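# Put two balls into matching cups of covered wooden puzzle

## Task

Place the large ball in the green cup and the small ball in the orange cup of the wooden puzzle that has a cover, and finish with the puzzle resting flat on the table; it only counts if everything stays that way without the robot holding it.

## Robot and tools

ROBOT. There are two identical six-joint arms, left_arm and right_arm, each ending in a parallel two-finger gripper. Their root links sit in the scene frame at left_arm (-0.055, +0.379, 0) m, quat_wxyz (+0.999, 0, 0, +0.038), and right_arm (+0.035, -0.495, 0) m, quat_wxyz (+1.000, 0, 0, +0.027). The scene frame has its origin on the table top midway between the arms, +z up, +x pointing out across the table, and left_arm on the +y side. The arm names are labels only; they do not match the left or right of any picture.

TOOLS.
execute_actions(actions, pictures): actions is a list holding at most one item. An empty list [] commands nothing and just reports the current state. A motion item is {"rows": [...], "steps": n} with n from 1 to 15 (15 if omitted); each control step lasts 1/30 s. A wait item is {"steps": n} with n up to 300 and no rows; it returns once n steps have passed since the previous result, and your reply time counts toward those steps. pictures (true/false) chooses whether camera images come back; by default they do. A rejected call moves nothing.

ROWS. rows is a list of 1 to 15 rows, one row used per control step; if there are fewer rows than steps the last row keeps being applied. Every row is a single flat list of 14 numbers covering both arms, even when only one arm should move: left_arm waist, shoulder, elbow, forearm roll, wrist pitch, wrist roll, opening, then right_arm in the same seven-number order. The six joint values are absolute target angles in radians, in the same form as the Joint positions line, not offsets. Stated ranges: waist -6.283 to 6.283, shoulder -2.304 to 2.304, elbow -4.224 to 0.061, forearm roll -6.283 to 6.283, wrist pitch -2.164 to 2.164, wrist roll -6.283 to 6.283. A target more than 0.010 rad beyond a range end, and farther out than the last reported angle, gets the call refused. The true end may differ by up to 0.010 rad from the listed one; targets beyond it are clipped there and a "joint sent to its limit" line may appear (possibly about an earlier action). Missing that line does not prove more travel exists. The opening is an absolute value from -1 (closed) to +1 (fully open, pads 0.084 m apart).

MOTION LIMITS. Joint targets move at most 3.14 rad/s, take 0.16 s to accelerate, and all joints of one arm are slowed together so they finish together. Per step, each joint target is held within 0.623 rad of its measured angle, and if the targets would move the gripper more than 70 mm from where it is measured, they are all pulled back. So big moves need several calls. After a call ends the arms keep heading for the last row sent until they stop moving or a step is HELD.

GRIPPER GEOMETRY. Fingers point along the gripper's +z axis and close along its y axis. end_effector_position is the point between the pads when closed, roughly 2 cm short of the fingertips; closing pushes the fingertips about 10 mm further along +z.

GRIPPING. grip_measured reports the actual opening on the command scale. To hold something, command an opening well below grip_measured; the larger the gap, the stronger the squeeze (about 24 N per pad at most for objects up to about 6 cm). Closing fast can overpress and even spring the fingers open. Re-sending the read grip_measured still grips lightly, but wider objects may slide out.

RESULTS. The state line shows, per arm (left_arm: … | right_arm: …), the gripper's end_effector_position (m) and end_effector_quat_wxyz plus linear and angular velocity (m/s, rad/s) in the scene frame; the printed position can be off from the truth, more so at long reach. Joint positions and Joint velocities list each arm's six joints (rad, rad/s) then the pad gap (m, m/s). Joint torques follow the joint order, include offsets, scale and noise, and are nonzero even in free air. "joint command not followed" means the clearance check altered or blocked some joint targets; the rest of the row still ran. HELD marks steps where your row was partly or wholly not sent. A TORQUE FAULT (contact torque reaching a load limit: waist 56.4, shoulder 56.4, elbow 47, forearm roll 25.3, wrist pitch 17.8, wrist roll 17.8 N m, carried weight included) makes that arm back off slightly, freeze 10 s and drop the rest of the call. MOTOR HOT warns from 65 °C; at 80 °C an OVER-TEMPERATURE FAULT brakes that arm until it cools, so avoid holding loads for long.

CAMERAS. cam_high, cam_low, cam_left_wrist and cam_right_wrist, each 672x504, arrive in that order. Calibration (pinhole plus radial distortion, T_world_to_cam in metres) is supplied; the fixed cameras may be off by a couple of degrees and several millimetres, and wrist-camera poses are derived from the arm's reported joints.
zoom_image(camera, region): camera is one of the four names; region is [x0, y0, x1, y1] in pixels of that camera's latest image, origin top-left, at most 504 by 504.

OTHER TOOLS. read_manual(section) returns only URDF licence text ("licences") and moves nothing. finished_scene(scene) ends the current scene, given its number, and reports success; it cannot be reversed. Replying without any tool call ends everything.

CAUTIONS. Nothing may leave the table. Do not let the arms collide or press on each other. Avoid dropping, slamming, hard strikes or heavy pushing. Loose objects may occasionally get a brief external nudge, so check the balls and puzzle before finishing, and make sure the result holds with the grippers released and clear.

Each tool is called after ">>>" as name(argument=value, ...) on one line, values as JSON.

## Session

>>> execute_actions(actions=[])

Scene clock: 0.00 s of 4500.00 s.
left_arm: end_effector_position=(+0.2809, +0.1097, +0.2011) grip_measured=+1.00 end_effector_quat_wxyz=(+0.312, +0.666, +0.678, +0.002) end_effector_velocity=(+0.000, +0.000, +0.000) end_effector_angular_velocity=(-0.000, +0.000, +0.001) | right_arm: end_effector_position=(+0.5639, +0.1272, +0.3581) grip_measured=-1.00 end_effector_quat_wxyz=(-0.282, +0.635, -0.594, +0.406) end_effector_velocity=(-0.000, +0.000, -0.000) end_effector_angular_velocity=(+0.003, +0.001, -0.000)
Joint positions: left_arm=[-0.703 -0.021 -0.346 -2.867 -0.315  0.637  0.084] | right_arm=[ 1.06  -0.862 -1.791 -1.273 -1.027 -2.881  0.   ]
Joint velocities: left_arm=[-0.     0.     0.    -0.001  0.    -0.    -0.   ] | right_arm=[ 0.    -0.    -0.001  0.001  0.002  0.001 -0.   ]
Joint torques (N m, as the arm reports them, + toward a larger angle): no reading
Motor temperatures (°C, as the motors report them): left_arm=[23 23 27 25 26 25] | right_arm=[23 24 28 28 27 25]
camera_calibration (this result's frames):
cam_left_wrist: T_world_to_cam=[[0.890695, 0.102654, 0.442859, -0.323151], [-0.0974113, -0.908446, 0.406493, 0.110242], [0.444042, -0.405201, -0.799149, 0.212737], [0, 0, 0, 1]] pos_world=[0.204104, 0.219523, 0.268306]
cam_right_wrist: T_world_to_cam=[[-0.517706, -0.132156, -0.84529, 0.643863], [0.0431282, 0.982711, -0.180055, -0.0129423], [0.854471, -0.129672, -0.503056, -0.146873], [0, 0, 0, 1]] pos_world=[0.459389, 0.0787635, 0.468035]

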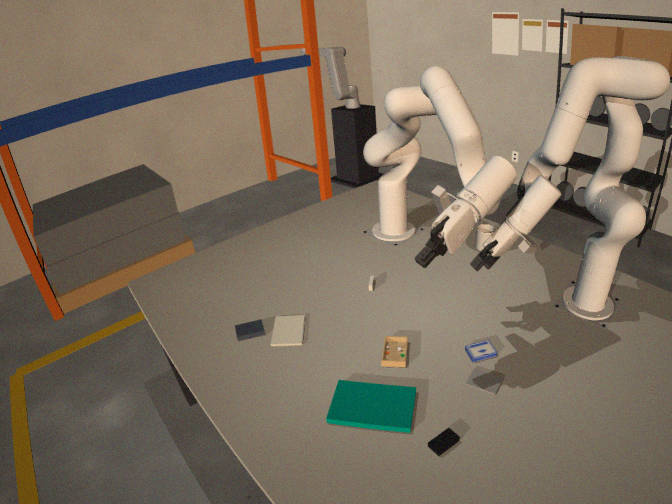

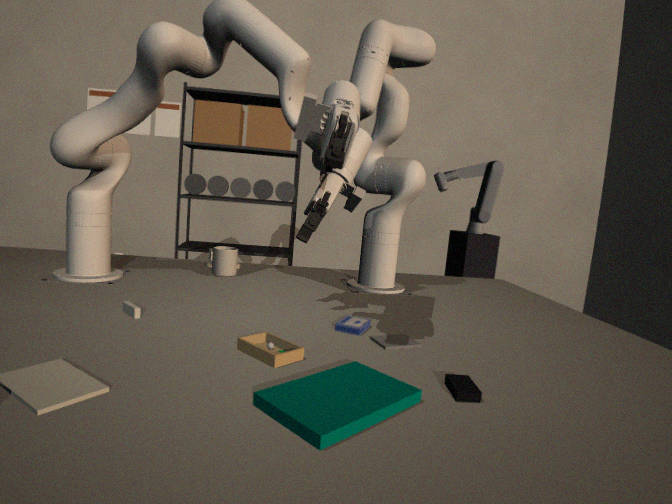

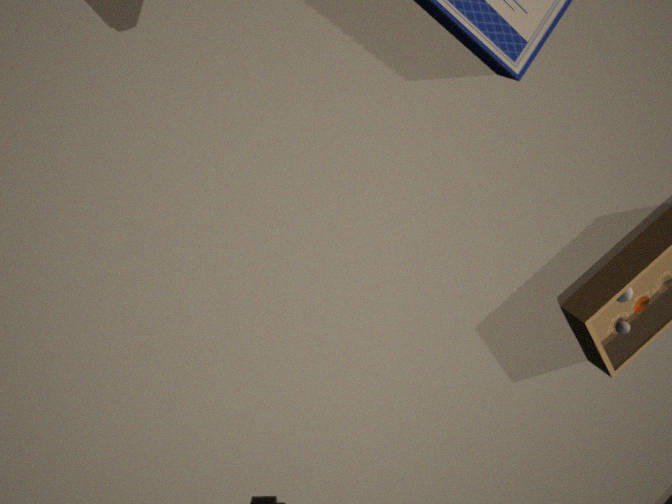

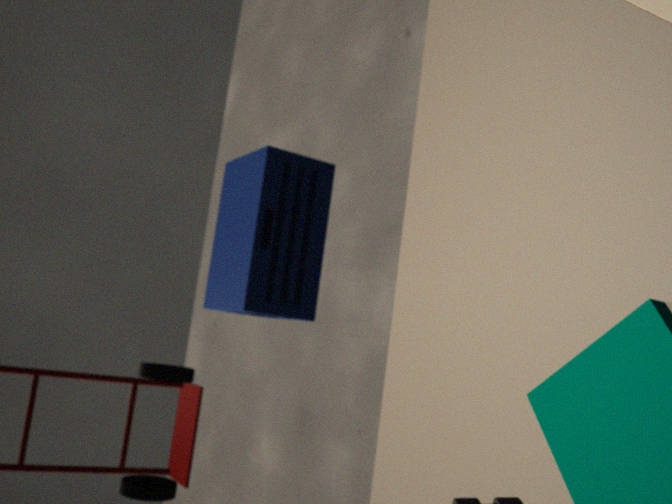

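>>> zoom_image(camera="cam_high", region=[365, 325, 425, 375])

>>> zoom_image(camera="cam_low", region=[225, 322, 315, 377])

>>> zoom_image(camera="cam_left_wrist", region=[532, 190, 672, 390])

Region (365, 325, 425, 375) of cam_high's 672x504 image, scaled by 8.400, with more detail than that image has.

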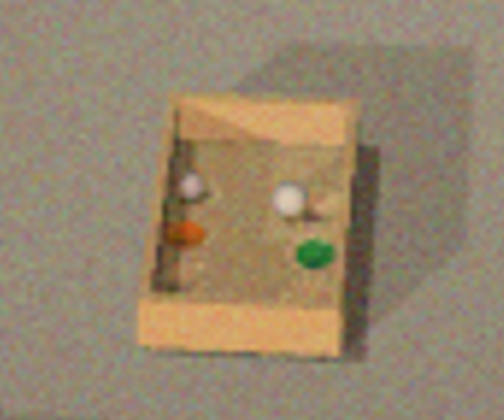

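Region (225, 322, 315, 377) of cam_low's 672x504 image, scaled by 5.600, with more detail than that image has.

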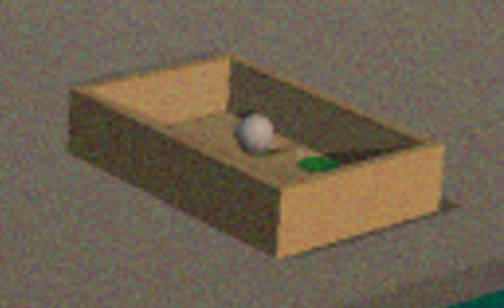

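Region (532, 190, 672, 390) of cam_left_wrist's 672x504 image, scaled by 2.520, with more detail than that image has; it fills the left 353 columns of this view, and the rest is white.

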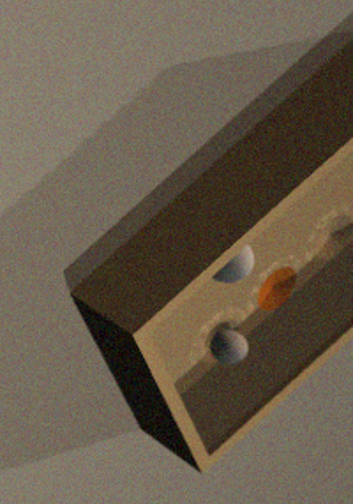

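>>> execute_actions(actions=[{"rows": [[-0.703,-0.021,-0.346,-2.863,-0.315,0.639,1,1.058,-0.860,-1.789,-1.273,-1.027,-2.881,-1],[-0.702,-0.021,-0.346,-2.850,-0.315,0.645,1,1.054,-0.856,-1.782,-1.273,-1.027,-2.881,-1],[-0.701,-0.021,-0.346,-2.827,-0.315,0.656,1,1.045,-0.847,-1.770,-1.273,-1.027,-2.881,-1],[-0.699,-0.021,-0.346,-2.795,-0.315,0.671,1,1.034,-0.835,-1.754,-1.273,-1.027,-2.881,-1],[-0.696,-0.021,-0.346,-2.755,-0.315,0.690,1,1.019,-0.821,-1.733,-1.273,-1.027,-2.881,-1],[-0.693,-0.021,-0.346,-2.706,-0.315,0.713,1,1.001,-0.803,-1.708,-1.273,-1.027,-2.881,-1],[-0.690,-0.021,-0.346,-2.649,-0.315,0.740,1,0.979,-0.781,-1.678,-1.273,-1.027,-2.881,-1],[-0.686,-0.021,-0.346,-2.583,-0.315,0.771,1,0.955,-0.757,-1.643,-1.273,-1.027,-2.881,-1],[-0.681,-0.023,-0.349,-2.509,-0.316,0.806,1,0.928,-0.729,-1.605,-1.273,-1.027,-2.881,-1],[-0.676,-0.028,-0.357,-2.428,-0.318,0.844,1,0.898,-0.700,-1.563,-1.273,-1.027,-2.881,-1],[-0.671,-0.038,-0.370,-2.348,-0.323,0.882,1,0.868,-0.670,-1.521,-1.273,-1.027,-2.881,-1],[-0.666,-0.051,-0.389,-2.271,-0.329,0.919,1,0.840,-0.641,-1.481,-1.273,-1.027,-2.881,-1],[-0.661,-0.067,-0.413,-2.190,-0.336,0.957,1,0.810,-0.611,-1.439,-1.273,-1.027,-2.881,-1],[-0.656,-0.087,-0.441,-2.110,-0.345,0.995,1,0.780,-0.582,-1.397,-1.273,-1.027,-2.881,-1],[-0.652,-0.110,-0.475,-2.030,-0.356,1.033,1,0.750,-0.552,-1.356,-1.273,-1.027,-2.881,-1]], "steps": 15}], pictures=false)

>>> execute_actions(actions=[{"rows": [[-0.647,-0.136,-0.513,-1.952,-0.368,1.069,1,0.722,-0.523,-1.315,-1.273,-1.027,-2.881,-1],[-0.642,-0.165,-0.555,-1.872,-0.381,1.107,1,0.692,-0.493,-1.274,-1.273,-1.027,-2.881,-1],[-0.637,-0.196,-0.601,-1.792,-0.396,1.145,1,0.663,-0.464,-1.232,-1.273,-1.027,-2.881,-1],[-0.632,-0.230,-0.650,-1.712,-0.412,1.183,1,0.633,-0.434,-1.190,-1.273,-1.027,-2.881,-1],[-0.627,-0.267,-0.703,-1.631,-0.429,1.221,1,0.603,-0.404,-1.148,-1.273,-1.027,-2.881,-1],[-0.622,-0.305,-0.759,-1.554,-0.446,1.257,1,0.575,-0.376,-1.108,-1.273,-1.027,-2.881,-1],[-0.617,-0.345,-0.817,-1.474,-0.465,1.295,1,0.545,-0.346,-1.066,-1.273,-1.027,-2.881,-1],[-0.612,-0.387,-0.877,-1.393,-0.484,1.333,1,0.515,-0.316,-1.025,-1.273,-1.027,-2.881,-1],[-0.607,-0.429,-0.939,-1.313,-0.504,1.371,1,0.485,-0.286,-0.983,-1.273,-1.027,-2.881,-1],[-0.603,-0.472,-1.002,-1.236,-0.524,1.408,1,0.457,-0.258,-0.943,-1.273,-1.027,-2.881,-1],[-0.598,-0.516,-1.065,-1.155,-0.544,1.446,1,0.427,-0.228,-0.901,-1.273,-1.027,-2.881,-1],[-0.593,-0.560,-1.129,-1.075,-0.564,1.484,1,0.398,-0.198,-0.859,-1.273,-1.027,-2.881,-1],[-0.588,-0.604,-1.193,-0.995,-0.585,1.522,1,0.368,-0.169,-0.817,-1.273,-1.027,-2.881,-1],[-0.583,-0.647,-1.256,-0.915,-0.605,1.560,1,0.338,-0.139,-0.776,-1.273,-1.027,-2.881,-1],[-0.578,-0.689,-1.317,-0.837,-0.624,1.596,1,0.310,-0.110,-0.735,-1.273,-1.027,-2.881,-1]], "steps": 15}], pictures=false)

>>> execute_actions(actions=[{"rows": [[-0.573,-0.731,-1.377,-0.757,-0.643,1.634,1,0.280,-0.080,-0.694,-1.273,-1.027,-2.881,-1],[-0.568,-0.771,-1.436,-0.677,-0.662,1.672,1,0.250,-0.051,-0.652,-1.273,-1.027,-2.881,-1],[-0.563,-0.809,-1.491,-0.596,-0.680,1.710,1,0.220,-0.021,-0.610,-1.273,-1.027,-2.881,-1],[-0.559,-0.846,-1.544,-0.519,-0.696,1.746,1,0.192,0.008,-0.570,-1.273,-1.027,-2.881,-1],[-0.554,-0.880,-1.594,-0.439,-0.712,1.784,1,0.162,0.038,-0.528,-1.273,-1.027,-2.881,-1],[-0.549,-0.911,-1.640,-0.358,-0.727,1.822,1,0.133,0.067,-0.486,-1.273,-1.027,-2.881,-1],[-0.544,-0.940,-1.682,-0.284,-0.740,1.858,1,0.105,0.095,-0.448,-1.273,-1.027,-2.881,-1],[-0.540,-0.966,-1.720,-0.218,-0.752,1.889,1,0.081,0.119,-0.413,-1.273,-1.027,-2.881,-1],[-0.537,-0.989,-1.753,-0.161,-0.763,1.916,1,0.059,0.141,-0.383,-1.273,-1.027,-2.881,-1],[-0.534,-1.009,-1.782,-0.112,-0.772,1.939,1,0.041,0.159,-0.358,-1.273,-1.027,-2.881,-1],[-0.531,-1.025,-1.805,-0.072,-0.780,1.958,1,0.027,0.173,-0.337,-1.273,-1.027,-2.881,-1],[-0.529,-1.038,-1.824,-0.040,-0.786,1.973,1,0.015,0.185,-0.321,-1.273,-1.027,-2.881,-1],[-0.528,-1.048,-1.838,-0.017,-0.790,1.984,1,0.006,0.194,-0.309,-1.273,-1.027,-2.881,-1],[-0.527,-1.053,-1.846,-0.006,-0.793,1.989,1,0.002,0.198,-0.303,-1.273,-1.027,-2.881,-1],[-0.5267,-1.0550,-1.8484,0,-0.7934,1.9917,1,0,0.2,-0.3,-1.273,-1.027,-2.881,-1]], "steps": 15}], pictures=false)

>>> execute_actions(actions=[{"steps": 18}])

Scene clock: 120.50 s of 4500.00 s.
left_arm: end_effector_position=(+0.2654, +0.0970, +0.1989) grip_measured=+1.00 end_effector_quat_wxyz=(+0.296, +0.856, +0.421, +0.040) end_effector_velocity=(+0.023, -0.114, +0.022) end_effector_angular_velocity=(+0.679, -0.947, -2.611) | right_arm: end_effector_position=(+0.6164, -0.0008, +0.3699) grip_measured=-1.00 end_effector_quat_wxyz=(+0.228, -0.603, +0.631, -0.431) end_effector_velocity=(+0.120, -0.420, +0.028) end_effector_angular_velocity=(-0.153, +0.106, -0.455)
Joint positions: left_arm=[-0.675 -0.035 -0.366 -2.406 -0.321  0.855  0.084] | right_arm=[ 0.916 -0.718 -1.589 -1.273 -1.027 -2.881  0.   ]
Joint velocities: left_arm=[ 0.127 -0.255 -0.365  2.035 -0.117  0.959  0.   ] | right_arm=[-0.457  0.457  0.642  0.001  0.001 -0.002  0.   ]
Joint torques (N m, as the arm reports them, + toward a larger angle): left_arm=[ -4.37   8.31 -22.2    0.86  -1.48   0.57] | right_arm=[  8.91  49.43 -17.18  -2.15  -0.95  -0.49]
Motor temperatures (°C, as the motors report them): left_arm=[23 23 27 25 26 25] | right_arm=[23 25 28 28 27 25]
Steps of this call (steps 1 to 90: nothing new was sent; then 117.00 s passed at rest; steps 91 to 105: all 15 steps of this action). Readings (joint positions):
91: left_arm=[-0.703 -0.021 -0.346 -2.867 -0.315 0.637] | right_arm=[1.059 -0.862 -1.791 -1.273 -1.027 -2.881]
92: left_arm=[-0.703 -0.021 -0.346 -2.866 -0.315 0.638] | right_arm=[1.059 -0.862 -1.791 -1.273 -1.027 -2.881]
94: left_arm=[-0.702 -0.021 -0.346 -2.855 -0.315 0.643] | right_arm=[1.055 -0.857 -1.784 -1.273 -1.027 -2.881]
98: left_arm=[-0.697 -0.021 -0.346 -2.773 -0.315 0.682] | right_arm=[1.022 -0.824 -1.737 -1.273 -1.027 -2.881]
105: the state above

Scene clock: 121.00 s of 4500.00 s.
left_arm: end_effector_position=(+0.3781, -0.0114, +0.2213) grip_measured=+1.00 end_effector_quat_wxyz=(+0.280, +0.911, -0.277, +0.120) end_effector_velocity=(+0.295, -0.167, -0.027) end_effector_angular_velocity=(+0.299, -1.040, -2.376) | right_arm: end_effector_position=(+0.6377, -0.2173, +0.3772) grip_measured=-1.00 end_effector_quat_wxyz=(+0.135, -0.547, +0.688, -0.457) end_effector_velocity=(-0.036, -0.435, +0.000) end_effector_angular_velocity=(-0.129, +0.140, -0.470)
Joint positions: left_arm=[-0.613 -0.398 -0.895 -1.4   -0.49   1.33   0.084] | right_arm=[ 0.684 -0.485 -1.262 -1.273 -1.027 -2.881  0.   ]
Joint velocities: left_arm=[ 0.111 -0.928 -1.345  1.809 -0.428  0.854 -0.   ] | right_arm=[-0.471  0.471  0.661 -0.    -0.    -0.001  0.   ]
Joint torques (N m, as the arm reports them, + toward a larger angle): left_arm=[ -2.31  27.11 -17.55  -0.75  -0.74   0.68] | right_arm=[ 10.51  43.03 -17.16  -2.08  -0.96  -0.55]
Motor temperatures (°C, as the motors report them): left_arm=[23 23 27 25 26 25] | right_arm=[23 25 28 28 27 25]
Steps of this call (steps 1 to 15: all 15 steps of this action). Readings (joint positions):
1: left_arm=[-0.670 -0.045 -0.381 -2.336 -0.326 0.888] | right_arm=[0.900 -0.702 -1.567 -1.273 -1.027 -2.881]
2: left_arm=[-0.666 -0.059 -0.401 -2.265 -0.333 0.921] | right_arm=[0.885 -0.687 -1.546 -1.273 -1.027 -2.881]
4: left_arm=[-0.657 -0.097 -0.456 -2.117 -0.350 0.991] | right_arm=[0.854 -0.656 -1.503 -1.273 -1.027 -2.881]
8: left_arm=[-0.639 -0.196 -0.601 -1.828 -0.396 1.127] | right_arm=[0.793 -0.595 -1.416 -1.273 -1.027 -2.881]
15: the state above

Scene clock: 121.50 s of 4500.00 s.
left_arm: end_effector_position=(+0.5326, -0.0140, +0.1599) grip_measured=+1.00 end_effector_quat_wxyz=(-0.131, -0.588, +0.792, -0.101) end_effector_velocity=(+0.279, +0.188, -0.173) end_effector_angular_velocity=(+0.865, -0.768, -2.160) | right_arm: end_effector_position=(+0.5833, -0.4289, +0.3764) grip_measured=-1.00 end_effector_quat_wxyz=(+0.043, -0.476, +0.743, -0.468) end_effector_velocity=(-0.189, -0.393, -0.025) end_effector_angular_velocity=(-0.081, +0.147, -0.500)
Joint positions: left_arm=[-0.554 -0.861 -1.566 -0.517 -0.703  1.785  0.084] | right_arm=[ 0.437 -0.237 -0.935 -1.273 -1.027 -2.881  0.   ]
Joint velocities: left_arm=[ 0.103 -0.743 -1.075  1.85  -0.344  0.787 -0.   ] | right_arm=[-0.5    0.501  0.669 -0.001 -0.002  0.001  0.   ]
Joint torques (N m, as the arm reports them, + toward a larger angle): left_arm=[ -2.49  49.73 -17.97   0.28  -0.39   0.42] | right_arm=[ 11.3   29.28 -15.97  -1.95  -1.07  -0.5 ]
Motor temperatures (°C, as the motors report them): left_arm=[23 23 27 25 26 25] | right_arm=[23 25 28 28 27 25]
Steps of this call (steps 1 to 15: all 15 steps of this action). Readings (joint positions):
1: left_arm=[-0.609 -0.430 -0.940 -1.339 -0.504 1.359] | right_arm=[0.668 -0.470 -1.240 -1.273 -1.027 -2.881]
2: left_arm=[-0.605 -0.461 -0.986 -1.279 -0.519 1.388] | right_arm=[0.652 -0.454 -1.218 -1.273 -1.027 -2.881]
4: left_arm=[-0.597 -0.526 -1.080 -1.160 -0.549 1.448] | right_arm=[0.621 -0.422 -1.174 -1.273 -1.027 -2.881]
8: left_arm=[-0.581 -0.657 -1.270 -0.929 -0.609 1.572] | right_arm=[0.555 -0.357 -1.086 -1.273 -1.027 -2.881]
15: the state above

Scene clock: 122.10 s of 4500.00 s.
left_arm: end_effector_position=(+0.6177, +0.0517, +0.1204) grip_measured=+1.00 end_effector_quat_wxyz=(-0.001, -0.344, +0.939, -0.001) end_effector_velocity=(+0.005, +0.005, -0.003) end_effector_angular_velocity=(+0.019, -0.008, -0.029) | right_arm: end_effector_position=(+0.4163, -0.6230, +0.3342) grip_measured=-1.00 end_effector_quat_wxyz=(-0.083, -0.391, +0.796, -0.455) end_effector_velocity=(-0.347, -0.246, -0.095) end_effector_angular_velocity=(-0.045, +0.222, -0.497)
Joint positions: left_arm=[-0.527 -1.054 -1.847 -0.003 -0.793  1.991  0.084] | right_arm=[ 0.143  0.057 -0.508 -1.273 -1.027 -2.881  0.   ]
Joint velocities: left_arm=[ 0.002 -0.012 -0.015  0.029 -0.004  0.01   0.   ] | right_arm=[-0.497  0.498  0.725 -0.001  0.     0.001  0.   ]
Joint torques (N m, as the arm reports them, + toward a larger angle): left_arm=[ -4.77  50.27 -20.16  -0.15  -0.33   0.43] | right_arm=[ 10.07  17.6  -14.43  -1.64  -1.13  -0.46]
Motor temperatures (°C, as the motors report them): left_arm=[23 23 27 25 26 25] | right_arm=[23 25 28 28 27 25]
Steps of this call (steps 1 to 18: the robot went on to your last target). Readings (joint positions):
1: left_arm=[-0.550 -0.885 -1.601 -0.455 -0.715 1.810] | right_arm=[0.420 -0.221 -0.912 -1.273 -1.027 -2.881]
2: left_arm=[-0.547 -0.908 -1.635 -0.393 -0.725 1.835] | right_arm=[0.404 -0.204 -0.889 -1.273 -1.027 -2.881]
4: left_arm=[-0.541 -0.954 -1.701 -0.271 -0.747 1.884] | right_arm=[0.372 -0.172 -0.842 -1.273 -1.027 -2.881]
8: left_arm=[-0.530 -1.027 -1.806 -0.077 -0.780 1.960] | right_arm=[0.307 -0.108 -0.748 -1.273 -1.027 -2.881]
18: the state above
camera_calibration (this result's frames):
cam_left_wrist: T_world_to_cam=[[-0.629531, 0.776737, 0.0192291, 0.373738], [0.776774, 0.629739, -0.00719886, -0.446518], [-0.0177009, 0.0104048, -0.999789, 0.263062], [0, 0, 0, 1]] pos_world=[0.58678, -0.0118438, 0.252606]
cam_right_wrist: T_world_to_cam=[[-0.692937, 0.27539, -0.666333, 0.715197], [0.685008, 0.539802, -0.489262, 0.286518], [0.22495, -0.795471, -0.562693, -0.26292], [0, 0, 0, 1]] pos_world=[0.358463, -0.560767, 0.468798]

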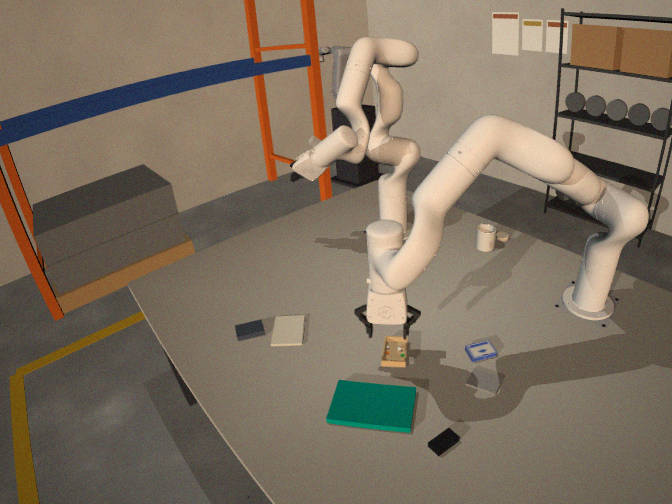

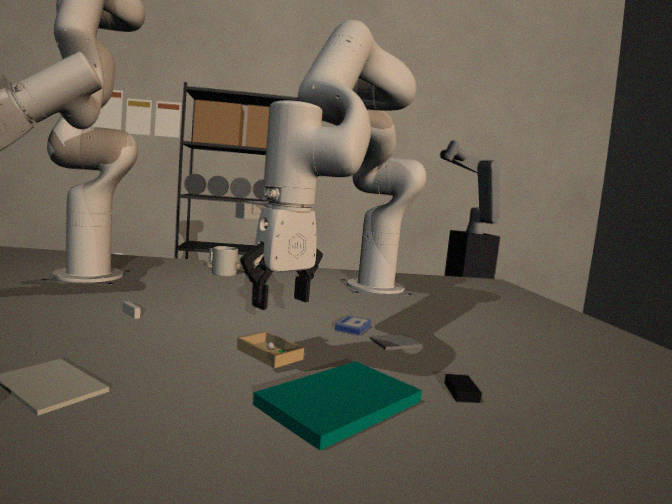

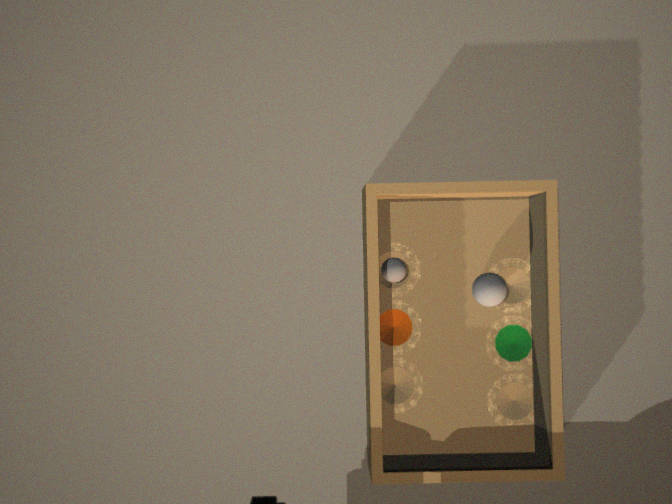

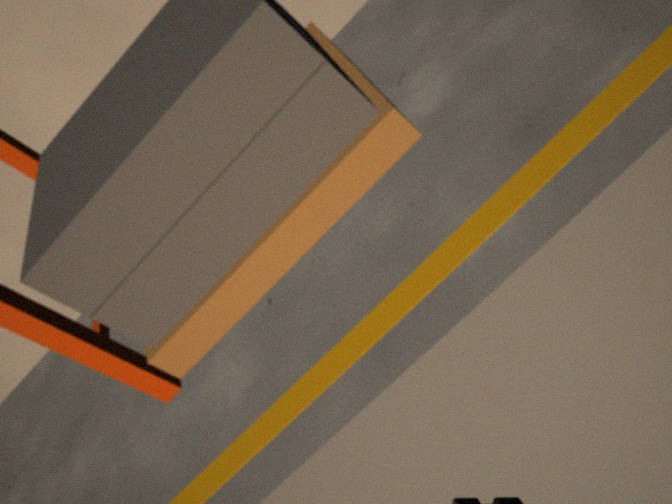

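>>> execute_actions(actions=[])

Scene clock: 144.13 s of 4500.00 s.
left_arm: end_effector_position=(+0.6182, +0.0523, +0.1200) grip_measured=+1.00 end_effector_quat_wxyz=(-0.000, -0.342, +0.940, -0.000) end_effector_velocity=(-0.000, -0.000, -0.000) end_effector_angular_velocity=(-0.001, +0.000, +0.001) | right_arm: end_effector_position=(+0.3112, -0.6805, +0.3039) grip_measured=-1.00 end_effector_quat_wxyz=(-0.142, -0.347, +0.816, -0.439) end_effector_velocity=(-0.000, -0.000, -0.000) end_effector_angular_velocity=(-0.000, +0.001, -0.000)
Joint positions: left_arm=[-0.527 -1.055 -1.848  0.    -0.793  1.992  0.084] | right_arm=[-0.     0.2   -0.3   -1.273 -1.027 -2.881  0.   ]
Joint velocities: left_arm=[ 0.    -0.     0.    -0.001  0.    -0.    -0.   ] | right_arm=[ 0. -0.  0. -0. -0.  0.  0.]
Joint torques (N m, as the arm reports them, + toward a larger angle): left_arm=[ -4.9   50.54 -20.63  -0.07  -0.25   0.49] | right_arm=[  8.68  11.53 -14.29  -1.51  -1.25  -0.41]
Motor temperatures (°C, as the motors report them): left_arm=[23 23 27 25 26 25] | right_arm=[23 25 28 28 27 25]
Steps of this call (steps 1 to 30: the robot went on to your last target; steps 31 to 90: nothing new was sent; then 19.03 s passed at rest). Readings (joint positions):
1: left_arm=[-0.527 -1.054 -1.847 -0.002 -0.793 1.991] | right_arm=[0.126 0.074 -0.484 -1.273 -1.027 -2.881]
2: left_arm=[-0.527 -1.054 -1.847 -0.002 -0.793 1.991] | right_arm=[0.109 0.090 -0.459 -1.273 -1.027 -2.881]
4: left_arm=[-0.527 -1.054 -1.848 -0.001 -0.793 1.991] | right_arm=[0.076 0.124 -0.411 -1.273 -1.027 -2.881]
8: left_arm=[-0.527 -1.055 -1.848 -0.000 -0.793 1.992] | right_arm=[0.021 0.179 -0.330 -1.273 -1.027 -2.881]
90: the state above
All arms were judged still, so your last target was given up. Only a new action makes them travel on or press farther. Fingers that are still opening or closing keep moving.
camera_calibration (this result's frames):
cam_left_wrist: T_world_to_cam=[[-0.627192, 0.778599, 0.0203547, 0.371993], [0.778682, 0.627396, -0.0052328, -0.44862], [-0.0168447, 0.0125679, -0.999779, 0.262007], [0, 0, 0, 1]] pos_world=[0.587057, -0.0114636, 0.25203]
cam_right_wrist: T_world_to_cam=[[-0.688649, 0.368853, -0.624268, 0.687388], [0.721421, 0.435095, -0.538743, 0.307179], [0.0728995, -0.821365, -0.565726, -0.271418], [0, 0, 0, 1]] pos_world=[0.27155, -0.61013, 0.441056]

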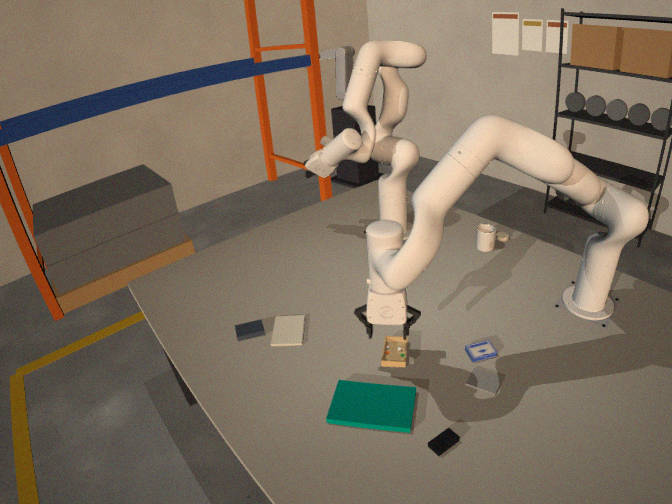

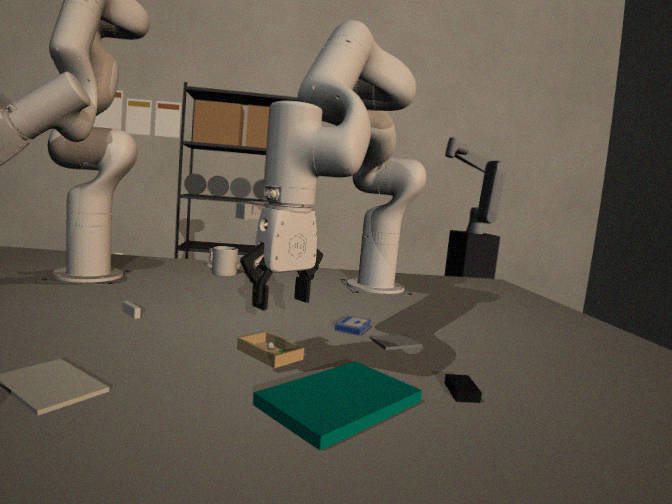

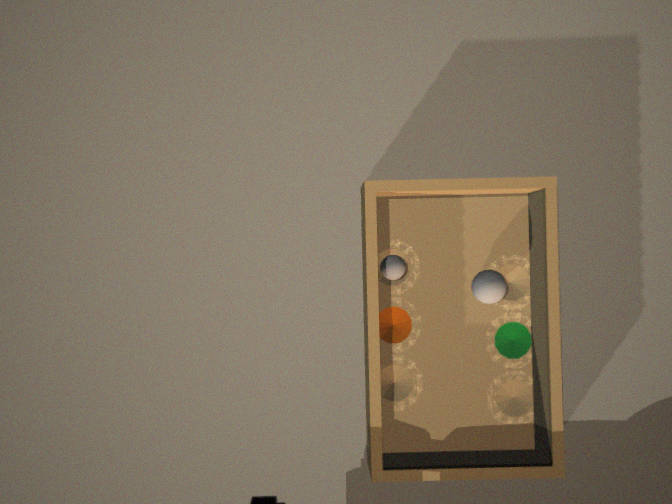

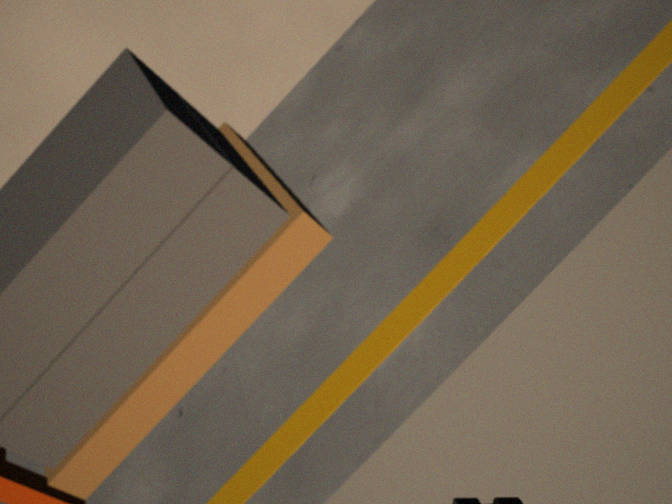

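>>> execute_actions(actions=[{"rows": [[-0.5266,-1.0555,-1.8469,0,-0.7914,1.9918,1,0,0.2,-0.3,-1.273,-1.027,-2.881,-1],[-0.5265,-1.0570,-1.8429,0,-0.7858,1.9919,1,0,0.2,-0.3,-1.273,-1.027,-2.881,-1],[-0.5263,-1.0593,-1.8368,0,-0.7775,1.9921,1,0,0.2,-0.3,-1.273,-1.027,-2.881,-1],[-0.5260,-1.0621,-1.8291,0,-0.7670,1.9924,1,0,0.2,-0.3,-1.273,-1.027,-2.881,-1],[-0.5256,-1.0653,-1.8204,0,-0.7551,1.9928,1,0,0.2,-0.3,-1.273,-1.027,-2.881,-1],[-0.5253,-1.0688,-1.8112,0,-0.7425,1.9931,1,0,0.2,-0.3,-1.273,-1.027,-2.881,-1],[-0.5250,-1.0722,-1.8020,0,-0.7298,1.9934,1,0,0.2,-0.3,-1.273,-1.027,-2.881,-1],[-0.5246,-1.0754,-1.7933,0,-0.7179,1.9938,1,0,0.2,-0.3,-1.273,-1.027,-2.881,-1],[-0.5243,-1.0782,-1.7856,0,-0.7074,1.9941,1,0,0.2,-0.3,-1.273,-1.027,-2.881,-1],[-0.5241,-1.0805,-1.7795,0,-0.6991,1.9943,1,0,0.2,-0.3,-1.273,-1.027,-2.881,-1],[-0.5240,-1.0820,-1.7755,0,-0.6935,1.9944,1,0,0.2,-0.3,-1.273,-1.027,-2.881,-1],[-0.5239,-1.0825,-1.7740,0,-0.6915,1.9945,1,0,0.2,-0.3,-1.273,-1.027,-2.881,-1]], "steps": 15}], pictures=false)

>>> execute_actions(actions=[{"steps": 12}])

Scene clock: 191.73 s of 4500.00 s.
left_arm: end_effector_position=(+0.6051, +0.0608, +0.0734) grip_measured=+1.00 end_effector_quat_wxyz=(-0.001, -0.342, +0.940, +0.001) end_effector_velocity=(-0.009, +0.006, -0.038) end_effector_angular_velocity=(-0.007, -0.015, -0.000) | right_arm: end_effector_position=(+0.3112, -0.6805, +0.3039) grip_measured=-1.00 end_effector_quat_wxyz=(-0.142, -0.347, +0.816, -0.439) end_effector_velocity=(-0.000, +0.000, -0.000) end_effector_angular_velocity=(+0.000, +0.001, +0.000)
Joint positions: left_arm=[-0.524 -1.081 -1.78  -0.    -0.701  1.994  0.084] | right_arm=[-0.     0.2   -0.3   -1.273 -1.027 -2.881  0.   ]
Joint velocities: left_arm=[ 0.002 -0.019  0.062 -0.     0.097  0.003  0.   ] | right_arm=[ 0.     0.     0.001 -0.     0.001  0.     0.   ]
Joint torques (N m, as the arm reports them, + toward a larger angle): left_arm=[ -5.05  53.23 -22.39   0.27  -0.25   0.46] | right_arm=[  9.91  11.34 -14.2   -1.81  -1.31  -0.36]
Motor temperatures (°C, as the motors report them): left_arm=[23 23 27 25 26 25] | right_arm=[23 25 28 28 27 25]
Steps of this call (steps 1 to 90: nothing new was sent; then 44.10 s passed at rest; steps 91 to 105: all 15 steps of this action). Readings (joint positions):
91: left_arm=[-0.527 -1.055 -1.848 0.000 -0.793 1.992] | right_arm=[0.000 0.200 -0.300 -1.273 -1.027 -2.881]
92: left_arm=[-0.527 -1.055 -1.848 0.000 -0.793 1.992] | right_arm=[0.000 0.200 -0.300 -1.273 -1.027 -2.881]
94: left_arm=[-0.527 -1.056 -1.845 0.000 -0.788 1.992] | right_arm=[-0.000 0.200 -0.300 -1.273 -1.027 -2.881]
98: left_arm=[-0.526 -1.064 -1.823 0.000 -0.758 1.993] | right_arm=[-0.000 0.200 -0.300 -1.273 -1.027 -2.881]
105: the state above

Scene clock: 192.13 s of 4500.00 s.
left_arm: end_effector_position=(+0.6044, +0.0613, +0.0702) grip_measured=+1.00 end_effector_quat_wxyz=(+0.000, -0.342, +0.940, -0.000) end_effector_velocity=(-0.001, +0.000, -0.001) end_effector_angular_velocity=(+0.001, +0.001, -0.000) | right_arm: end_effector_position=(+0.3112, -0.6805, +0.3039) grip_measured=-1.00 end_effector_quat_wxyz=(-0.142, -0.347, +0.816, -0.439) end_effector_velocity=(-0.000, -0.000, +0.000) end_effector_angular_velocity=(-0.000, +0.000, -0.002)
Joint positions: left_arm=[-0.524 -1.082 -1.774  0.    -0.692  1.994  0.084] | right_arm=[-0.     0.2   -0.3   -1.273 -1.027 -2.881  0.   ]
Joint velocities: left_arm=[ 0.    -0.001  0.002  0.     0.002  0.     0.   ] | right_arm=[-0.    -0.     0.     0.001 -0.001  0.     0.   ]
Joint torques (N m, as the arm reports them, + toward a larger angle): left_arm=[ -4.81  49.4  -20.07   0.12  -0.26   0.53] | right_arm=[  9.72  10.64 -14.37  -1.64  -1.3   -0.57]
Motor temperatures (°C, as the motors report them): left_arm=[23 23 27 25 26 25] | right_arm=[23 25 28 28 27 25]
Steps of this call (steps 1 to 12: the robot went on to your last target). Readings (joint positions):
1: left_arm=[-0.524 -1.081 -1.778 -0.000 -0.698 1.994] | right_arm=[0.000 0.200 -0.300 -1.273 -1.027 -2.881]
2: left_arm=[-0.524 -1.081 -1.777 -0.000 -0.696 1.994] | right_arm=[0.000 0.200 -0.300 -1.273 -1.027 -2.881]
4: left_arm=[-0.524 -1.082 -1.776 0.000 -0.694 1.994] | right_arm=[-0.000 0.200 -0.300 -1.273 -1.027 -2.881]
8: left_arm=[-0.524 -1.082 -1.775 0.000 -0.692 1.994] | right_arm=[0.000 0.200 -0.300 -1.273 -1.027 -2.881]
12: the state above
camera_calibration (this result's frames):
cam_left_wrist: T_world_to_cam=[[-0.627191, 0.778605, 0.0201547, 0.357354], [0.778688, 0.62739, -0.00513582, -0.443746], [-0.0166437, 0.0124731, -0.999784, 0.21176], [0, 0, 0, 1]] pos_world=[0.573193, -0.00247658, 0.202233]
cam_right_wrist: T_world_to_cam=[[-0.688649, 0.368853, -0.624268, 0.687388], [0.721421, 0.435095, -0.538743, 0.307179], [0.0728994, -0.821364, -0.565726, -0.271418], [0, 0, 0, 1]] pos_world=[0.27155, -0.61013, 0.441056]

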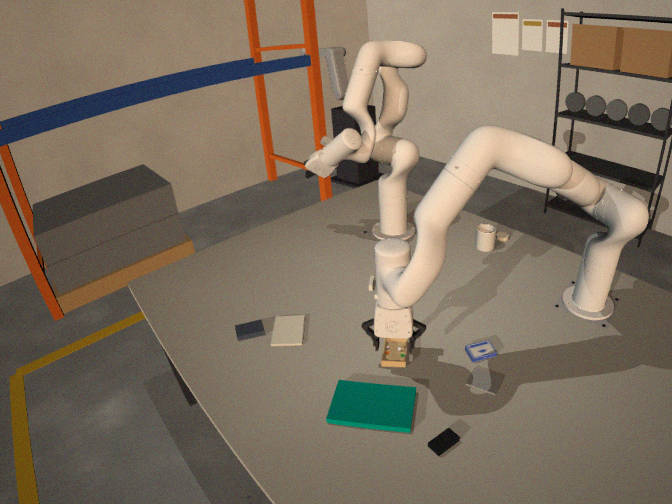

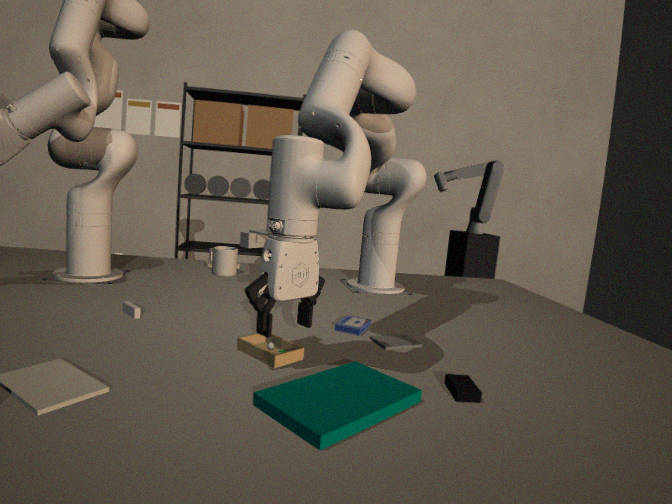

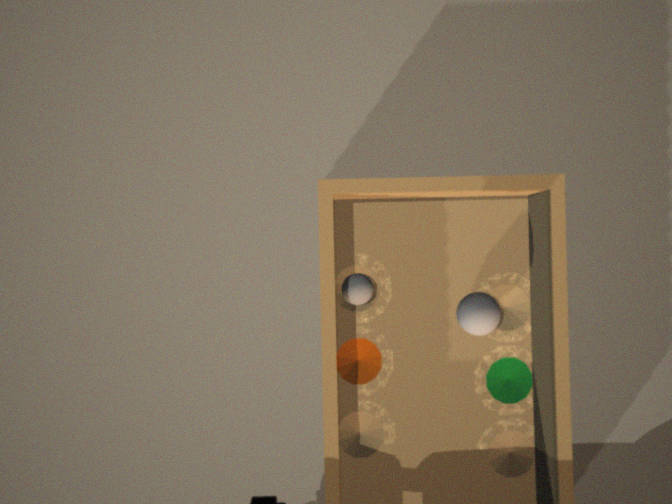

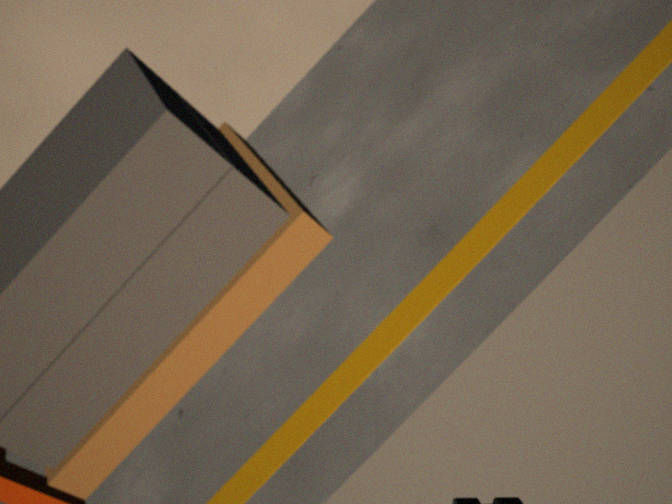

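>>> zoom_image(camera="cam_left_wrist", region=[240, 160, 600, 504])

Region (240, 160, 600, 504) of cam_left_wrist's 672x504 image, scaled by 1.400, with more detail than that image has; it fills the top 482 rows of this view, and the rest is white.

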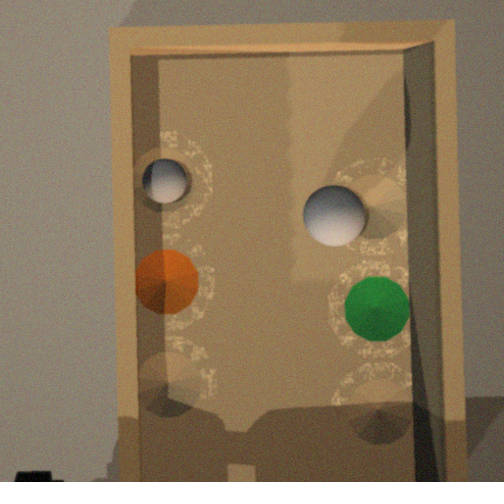

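>>> execute_actions(actions=[{"rows": [[-0.5239,-1.0836,-1.7743,0,-0.6907,1.9945,1,0,0.2,-0.3,-1.273,-1.027,-2.881,-1],[-0.5239,-1.0866,-1.7749,0,-0.6883,1.9945,1,0,0.2,-0.3,-1.273,-1.027,-2.881,-1],[-0.5239,-1.0913,-1.7760,0,-0.6847,1.9945,1,0,0.2,-0.3,-1.273,-1.027,-2.881,-1],[-0.5239,-1.0973,-1.7774,0,-0.6801,1.9945,1,0,0.2,-0.3,-1.273,-1.027,-2.881,-1],[-0.5239,-1.1044,-1.7793,0,-0.6749,1.9945,1,0,0.2,-0.3,-1.273,-1.027,-2.881,-1],[-0.5239,-1.1122,-1.7814,0,-0.6692,1.9945,1,0,0.2,-0.3,-1.273,-1.027,-2.881,-1],[-0.5239,-1.1204,-1.7838,0,-0.6634,1.9945,1,0,0.2,-0.3,-1.273,-1.027,-2.881,-1],[-0.5239,-1.1287,-1.7864,0,-0.6577,1.9945,1,0,0.2,-0.3,-1.273,-1.027,-2.881,-1],[-0.5239,-1.1368,-1.7891,0,-0.6523,1.9945,1,0,0.2,-0.3,-1.273,-1.027,-2.881,-1],[-0.5239,-1.1443,-1.7916,0,-0.6474,1.9945,1,0,0.2,-0.3,-1.273,-1.027,-2.881,-1],[-0.5239,-1.1507,-1.7940,0,-0.6433,1.9945,1,0,0.2,-0.3,-1.273,-1.027,-2.881,-1],[-0.5239,-1.1558,-1.7959,0,-0.6401,1.9945,1,0,0.2,-0.3,-1.273,-1.027,-2.881,-1],[-0.5239,-1.1591,-1.7971,0,-0.6380,1.9945,1,0,0.2,-0.3,-1.273,-1.027,-2.881,-1],[-0.5239,-1.1603,-1.7976,0,-0.6373,1.9945,1,0,0.2,-0.3,-1.273,-1.027,-2.881,-1]], "steps": 15}], pictures=false)

>>> execute_actions(actions=[{"steps": 14}])

Scene clock: 243.77 s of 4500.00 s.
left_arm: end_effector_position=(+0.6039, +0.0615, +0.0280) grip_measured=+1.00 end_effector_quat_wxyz=(-0.001, -0.342, +0.940, +0.001) end_effector_velocity=(-0.002, +0.001, -0.074) end_effector_angular_velocity=(+0.002, +0.004, +0.001) | right_arm: end_effector_position=(+0.3112, -0.6805, +0.3039) grip_measured=-1.00 end_effector_quat_wxyz=(-0.142, -0.347, +0.816, -0.439) end_effector_velocity=(+0.000, +0.000, -0.000) end_effector_angular_velocity=(+0.003, -0.000, +0.000)
Joint positions: left_arm=[-0.524 -1.15  -1.793 -0.    -0.645  1.994  0.084] | right_arm=[-0.     0.2   -0.3   -1.273 -1.027 -2.881  0.   ]
Joint velocities: left_arm=[ 0.    -0.121 -0.04  -0.001  0.077 -0.    -0.   ] | right_arm=[-0.     0.    -0.     0.001  0.003 -0.001  0.   ]
Joint torques (N m, as the arm reports them, + toward a larger angle): left_arm=[ -4.03  57.16 -21.94  -0.07  -0.37   0.47] | right_arm=[  9.9   10.69 -14.31  -1.77  -1.21  -0.45]
Motor temperatures (°C, as the motors report them): left_arm=[23 23 27 25 26 25] | right_arm=[23 24 28 28 27 25]
Steps of this call (steps 1 to 15: the robot went on to your last target; steps 16 to 90: nothing new was sent; then 48.13 s passed at rest; steps 91 to 105: all 15 steps of this action). Readings (joint positions):
91: left_arm=[-0.524 -1.083 -1.774 -0.000 -0.691 1.995] | right_arm=[-0.000 0.200 -0.300 -1.273 -1.027 -2.881]
92: left_arm=[-0.524 -1.083 -1.774 0.000 -0.691 1.995] | right_arm=[-0.000 0.200 -0.300 -1.273 -1.027 -2.881]
94: left_arm=[-0.524 -1.085 -1.775 0.000 -0.689 1.994] | right_arm=[-0.000 0.200 -0.300 -1.273 -1.027 -2.881]
98: left_arm=[-0.524 -1.104 -1.780 0.000 -0.675 1.994] | right_arm=[-0.000 0.200 -0.300 -1.273 -1.027 -2.881]
105: the state above

Scene clock: 244.23 s of 4500.00 s.
left_arm: end_effector_position=(+0.6044, +0.0613, +0.0222) grip_measured=+1.00 end_effector_quat_wxyz=(+0.000, -0.342, +0.940, -0.000) end_effector_velocity=(-0.000, -0.000, -0.000) end_effector_angular_velocity=(-0.000, +0.000, +0.001) | right_arm: end_effector_position=(+0.3112, -0.6805, +0.3039) grip_measured=-1.00 end_effector_quat_wxyz=(-0.142, -0.347, +0.816, -0.439) end_effector_velocity=(-0.000, -0.000, -0.000) end_effector_angular_velocity=(-0.000, -0.000, -0.001)
Joint positions: left_arm=[-0.524 -1.16  -1.798  0.    -0.637  1.994  0.084] | right_arm=[ 0.     0.2   -0.3   -1.273 -1.027 -2.881  0.   ]
Joint velocities: left_arm=[ 0.    -0.001 -0.    -0.001  0.001 -0.     0.   ] | right_arm=[ 0.    -0.     0.     0.    -0.     0.001  0.   ]
Joint torques (N m, as the arm reports them, + toward a larger angle): left_arm=[ -5.03  50.21 -19.52  -0.02  -0.22   0.49] | right_arm=[ 10.74  11.65 -13.98  -1.9   -1.31  -0.42]
Motor temperatures (°C, as the motors report them): left_arm=[23 23 27 25 26 25] | right_arm=[23 24 28 28 27 25]
Steps of this call (steps 1 to 14: the robot went on to your last target). Readings (joint positions):
1: left_arm=[-0.524 -1.153 -1.794 -0.000 -0.643 1.995] | right_arm=[-0.000 0.200 -0.300 -1.273 -1.027 -2.881]
2: left_arm=[-0.524 -1.155 -1.795 -0.000 -0.641 1.995] | right_arm=[-0.000 0.200 -0.300 -1.273 -1.027 -2.881]
4: left_arm=[-0.524 -1.158 -1.797 -0.000 -0.639 1.994] | right_arm=[-0.000 0.200 -0.300 -1.273 -1.027 -2.881]
8: left_arm=[-0.524 -1.159 -1.798 0.000 -0.638 1.994] | right_arm=[-0.000 0.200 -0.300 -1.273 -1.027 -2.881]
14: the state above
camera_calibration (this result's frames):
cam_left_wrist: T_world_to_cam=[[-0.627195, 0.7786, 0.0202037, 0.358288], [0.778683, 0.627396, -0.00516003, -0.443981], [-0.0166933, 0.0124959, -0.999783, 0.163814], [0, 0, 0, 1]] pos_world=[0.573172, -0.00245771, 0.154248]
cam_right_wrist: T_world_to_cam=[[-0.688649, 0.368853, -0.624268, 0.687387], [0.721421, 0.435096, -0.538743, 0.307179], [0.0728996, -0.821364, -0.565726, -0.271418], [0, 0, 0, 1]] pos_world=[0.27155, -0.61013, 0.441056]

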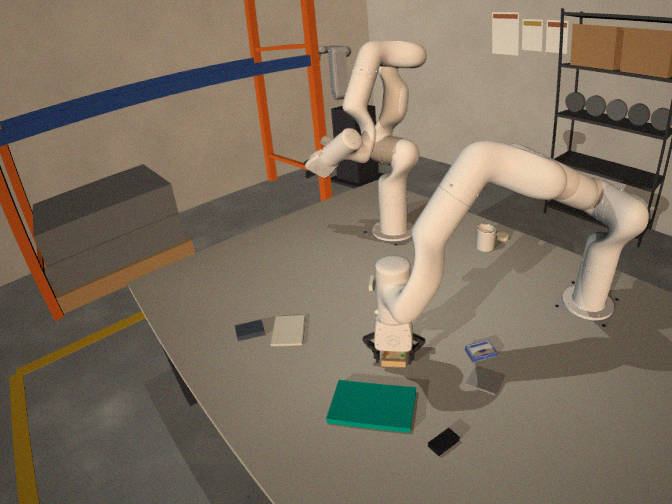

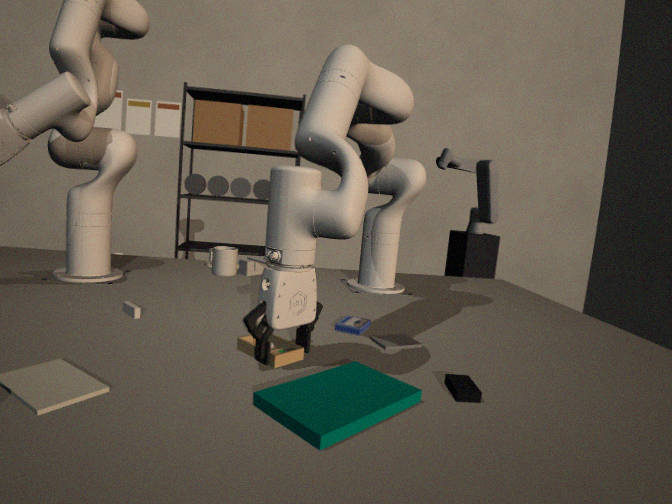

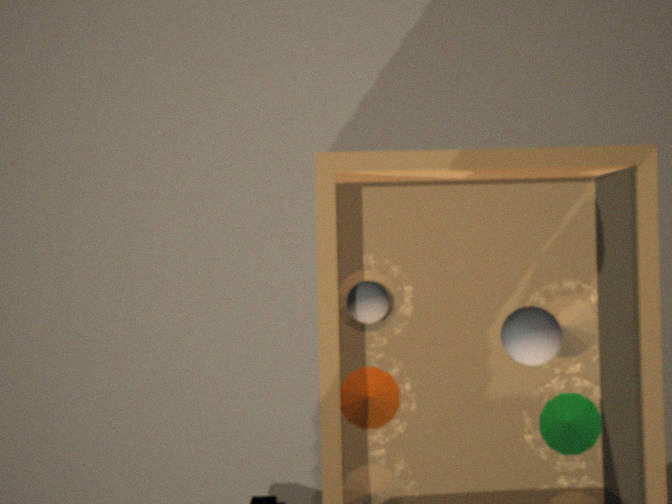

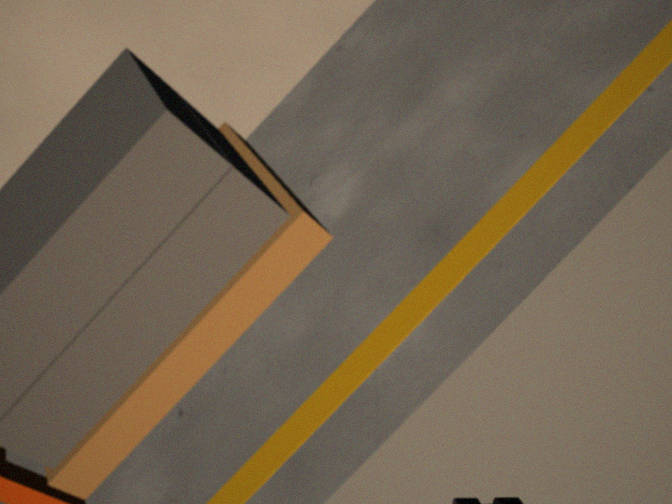

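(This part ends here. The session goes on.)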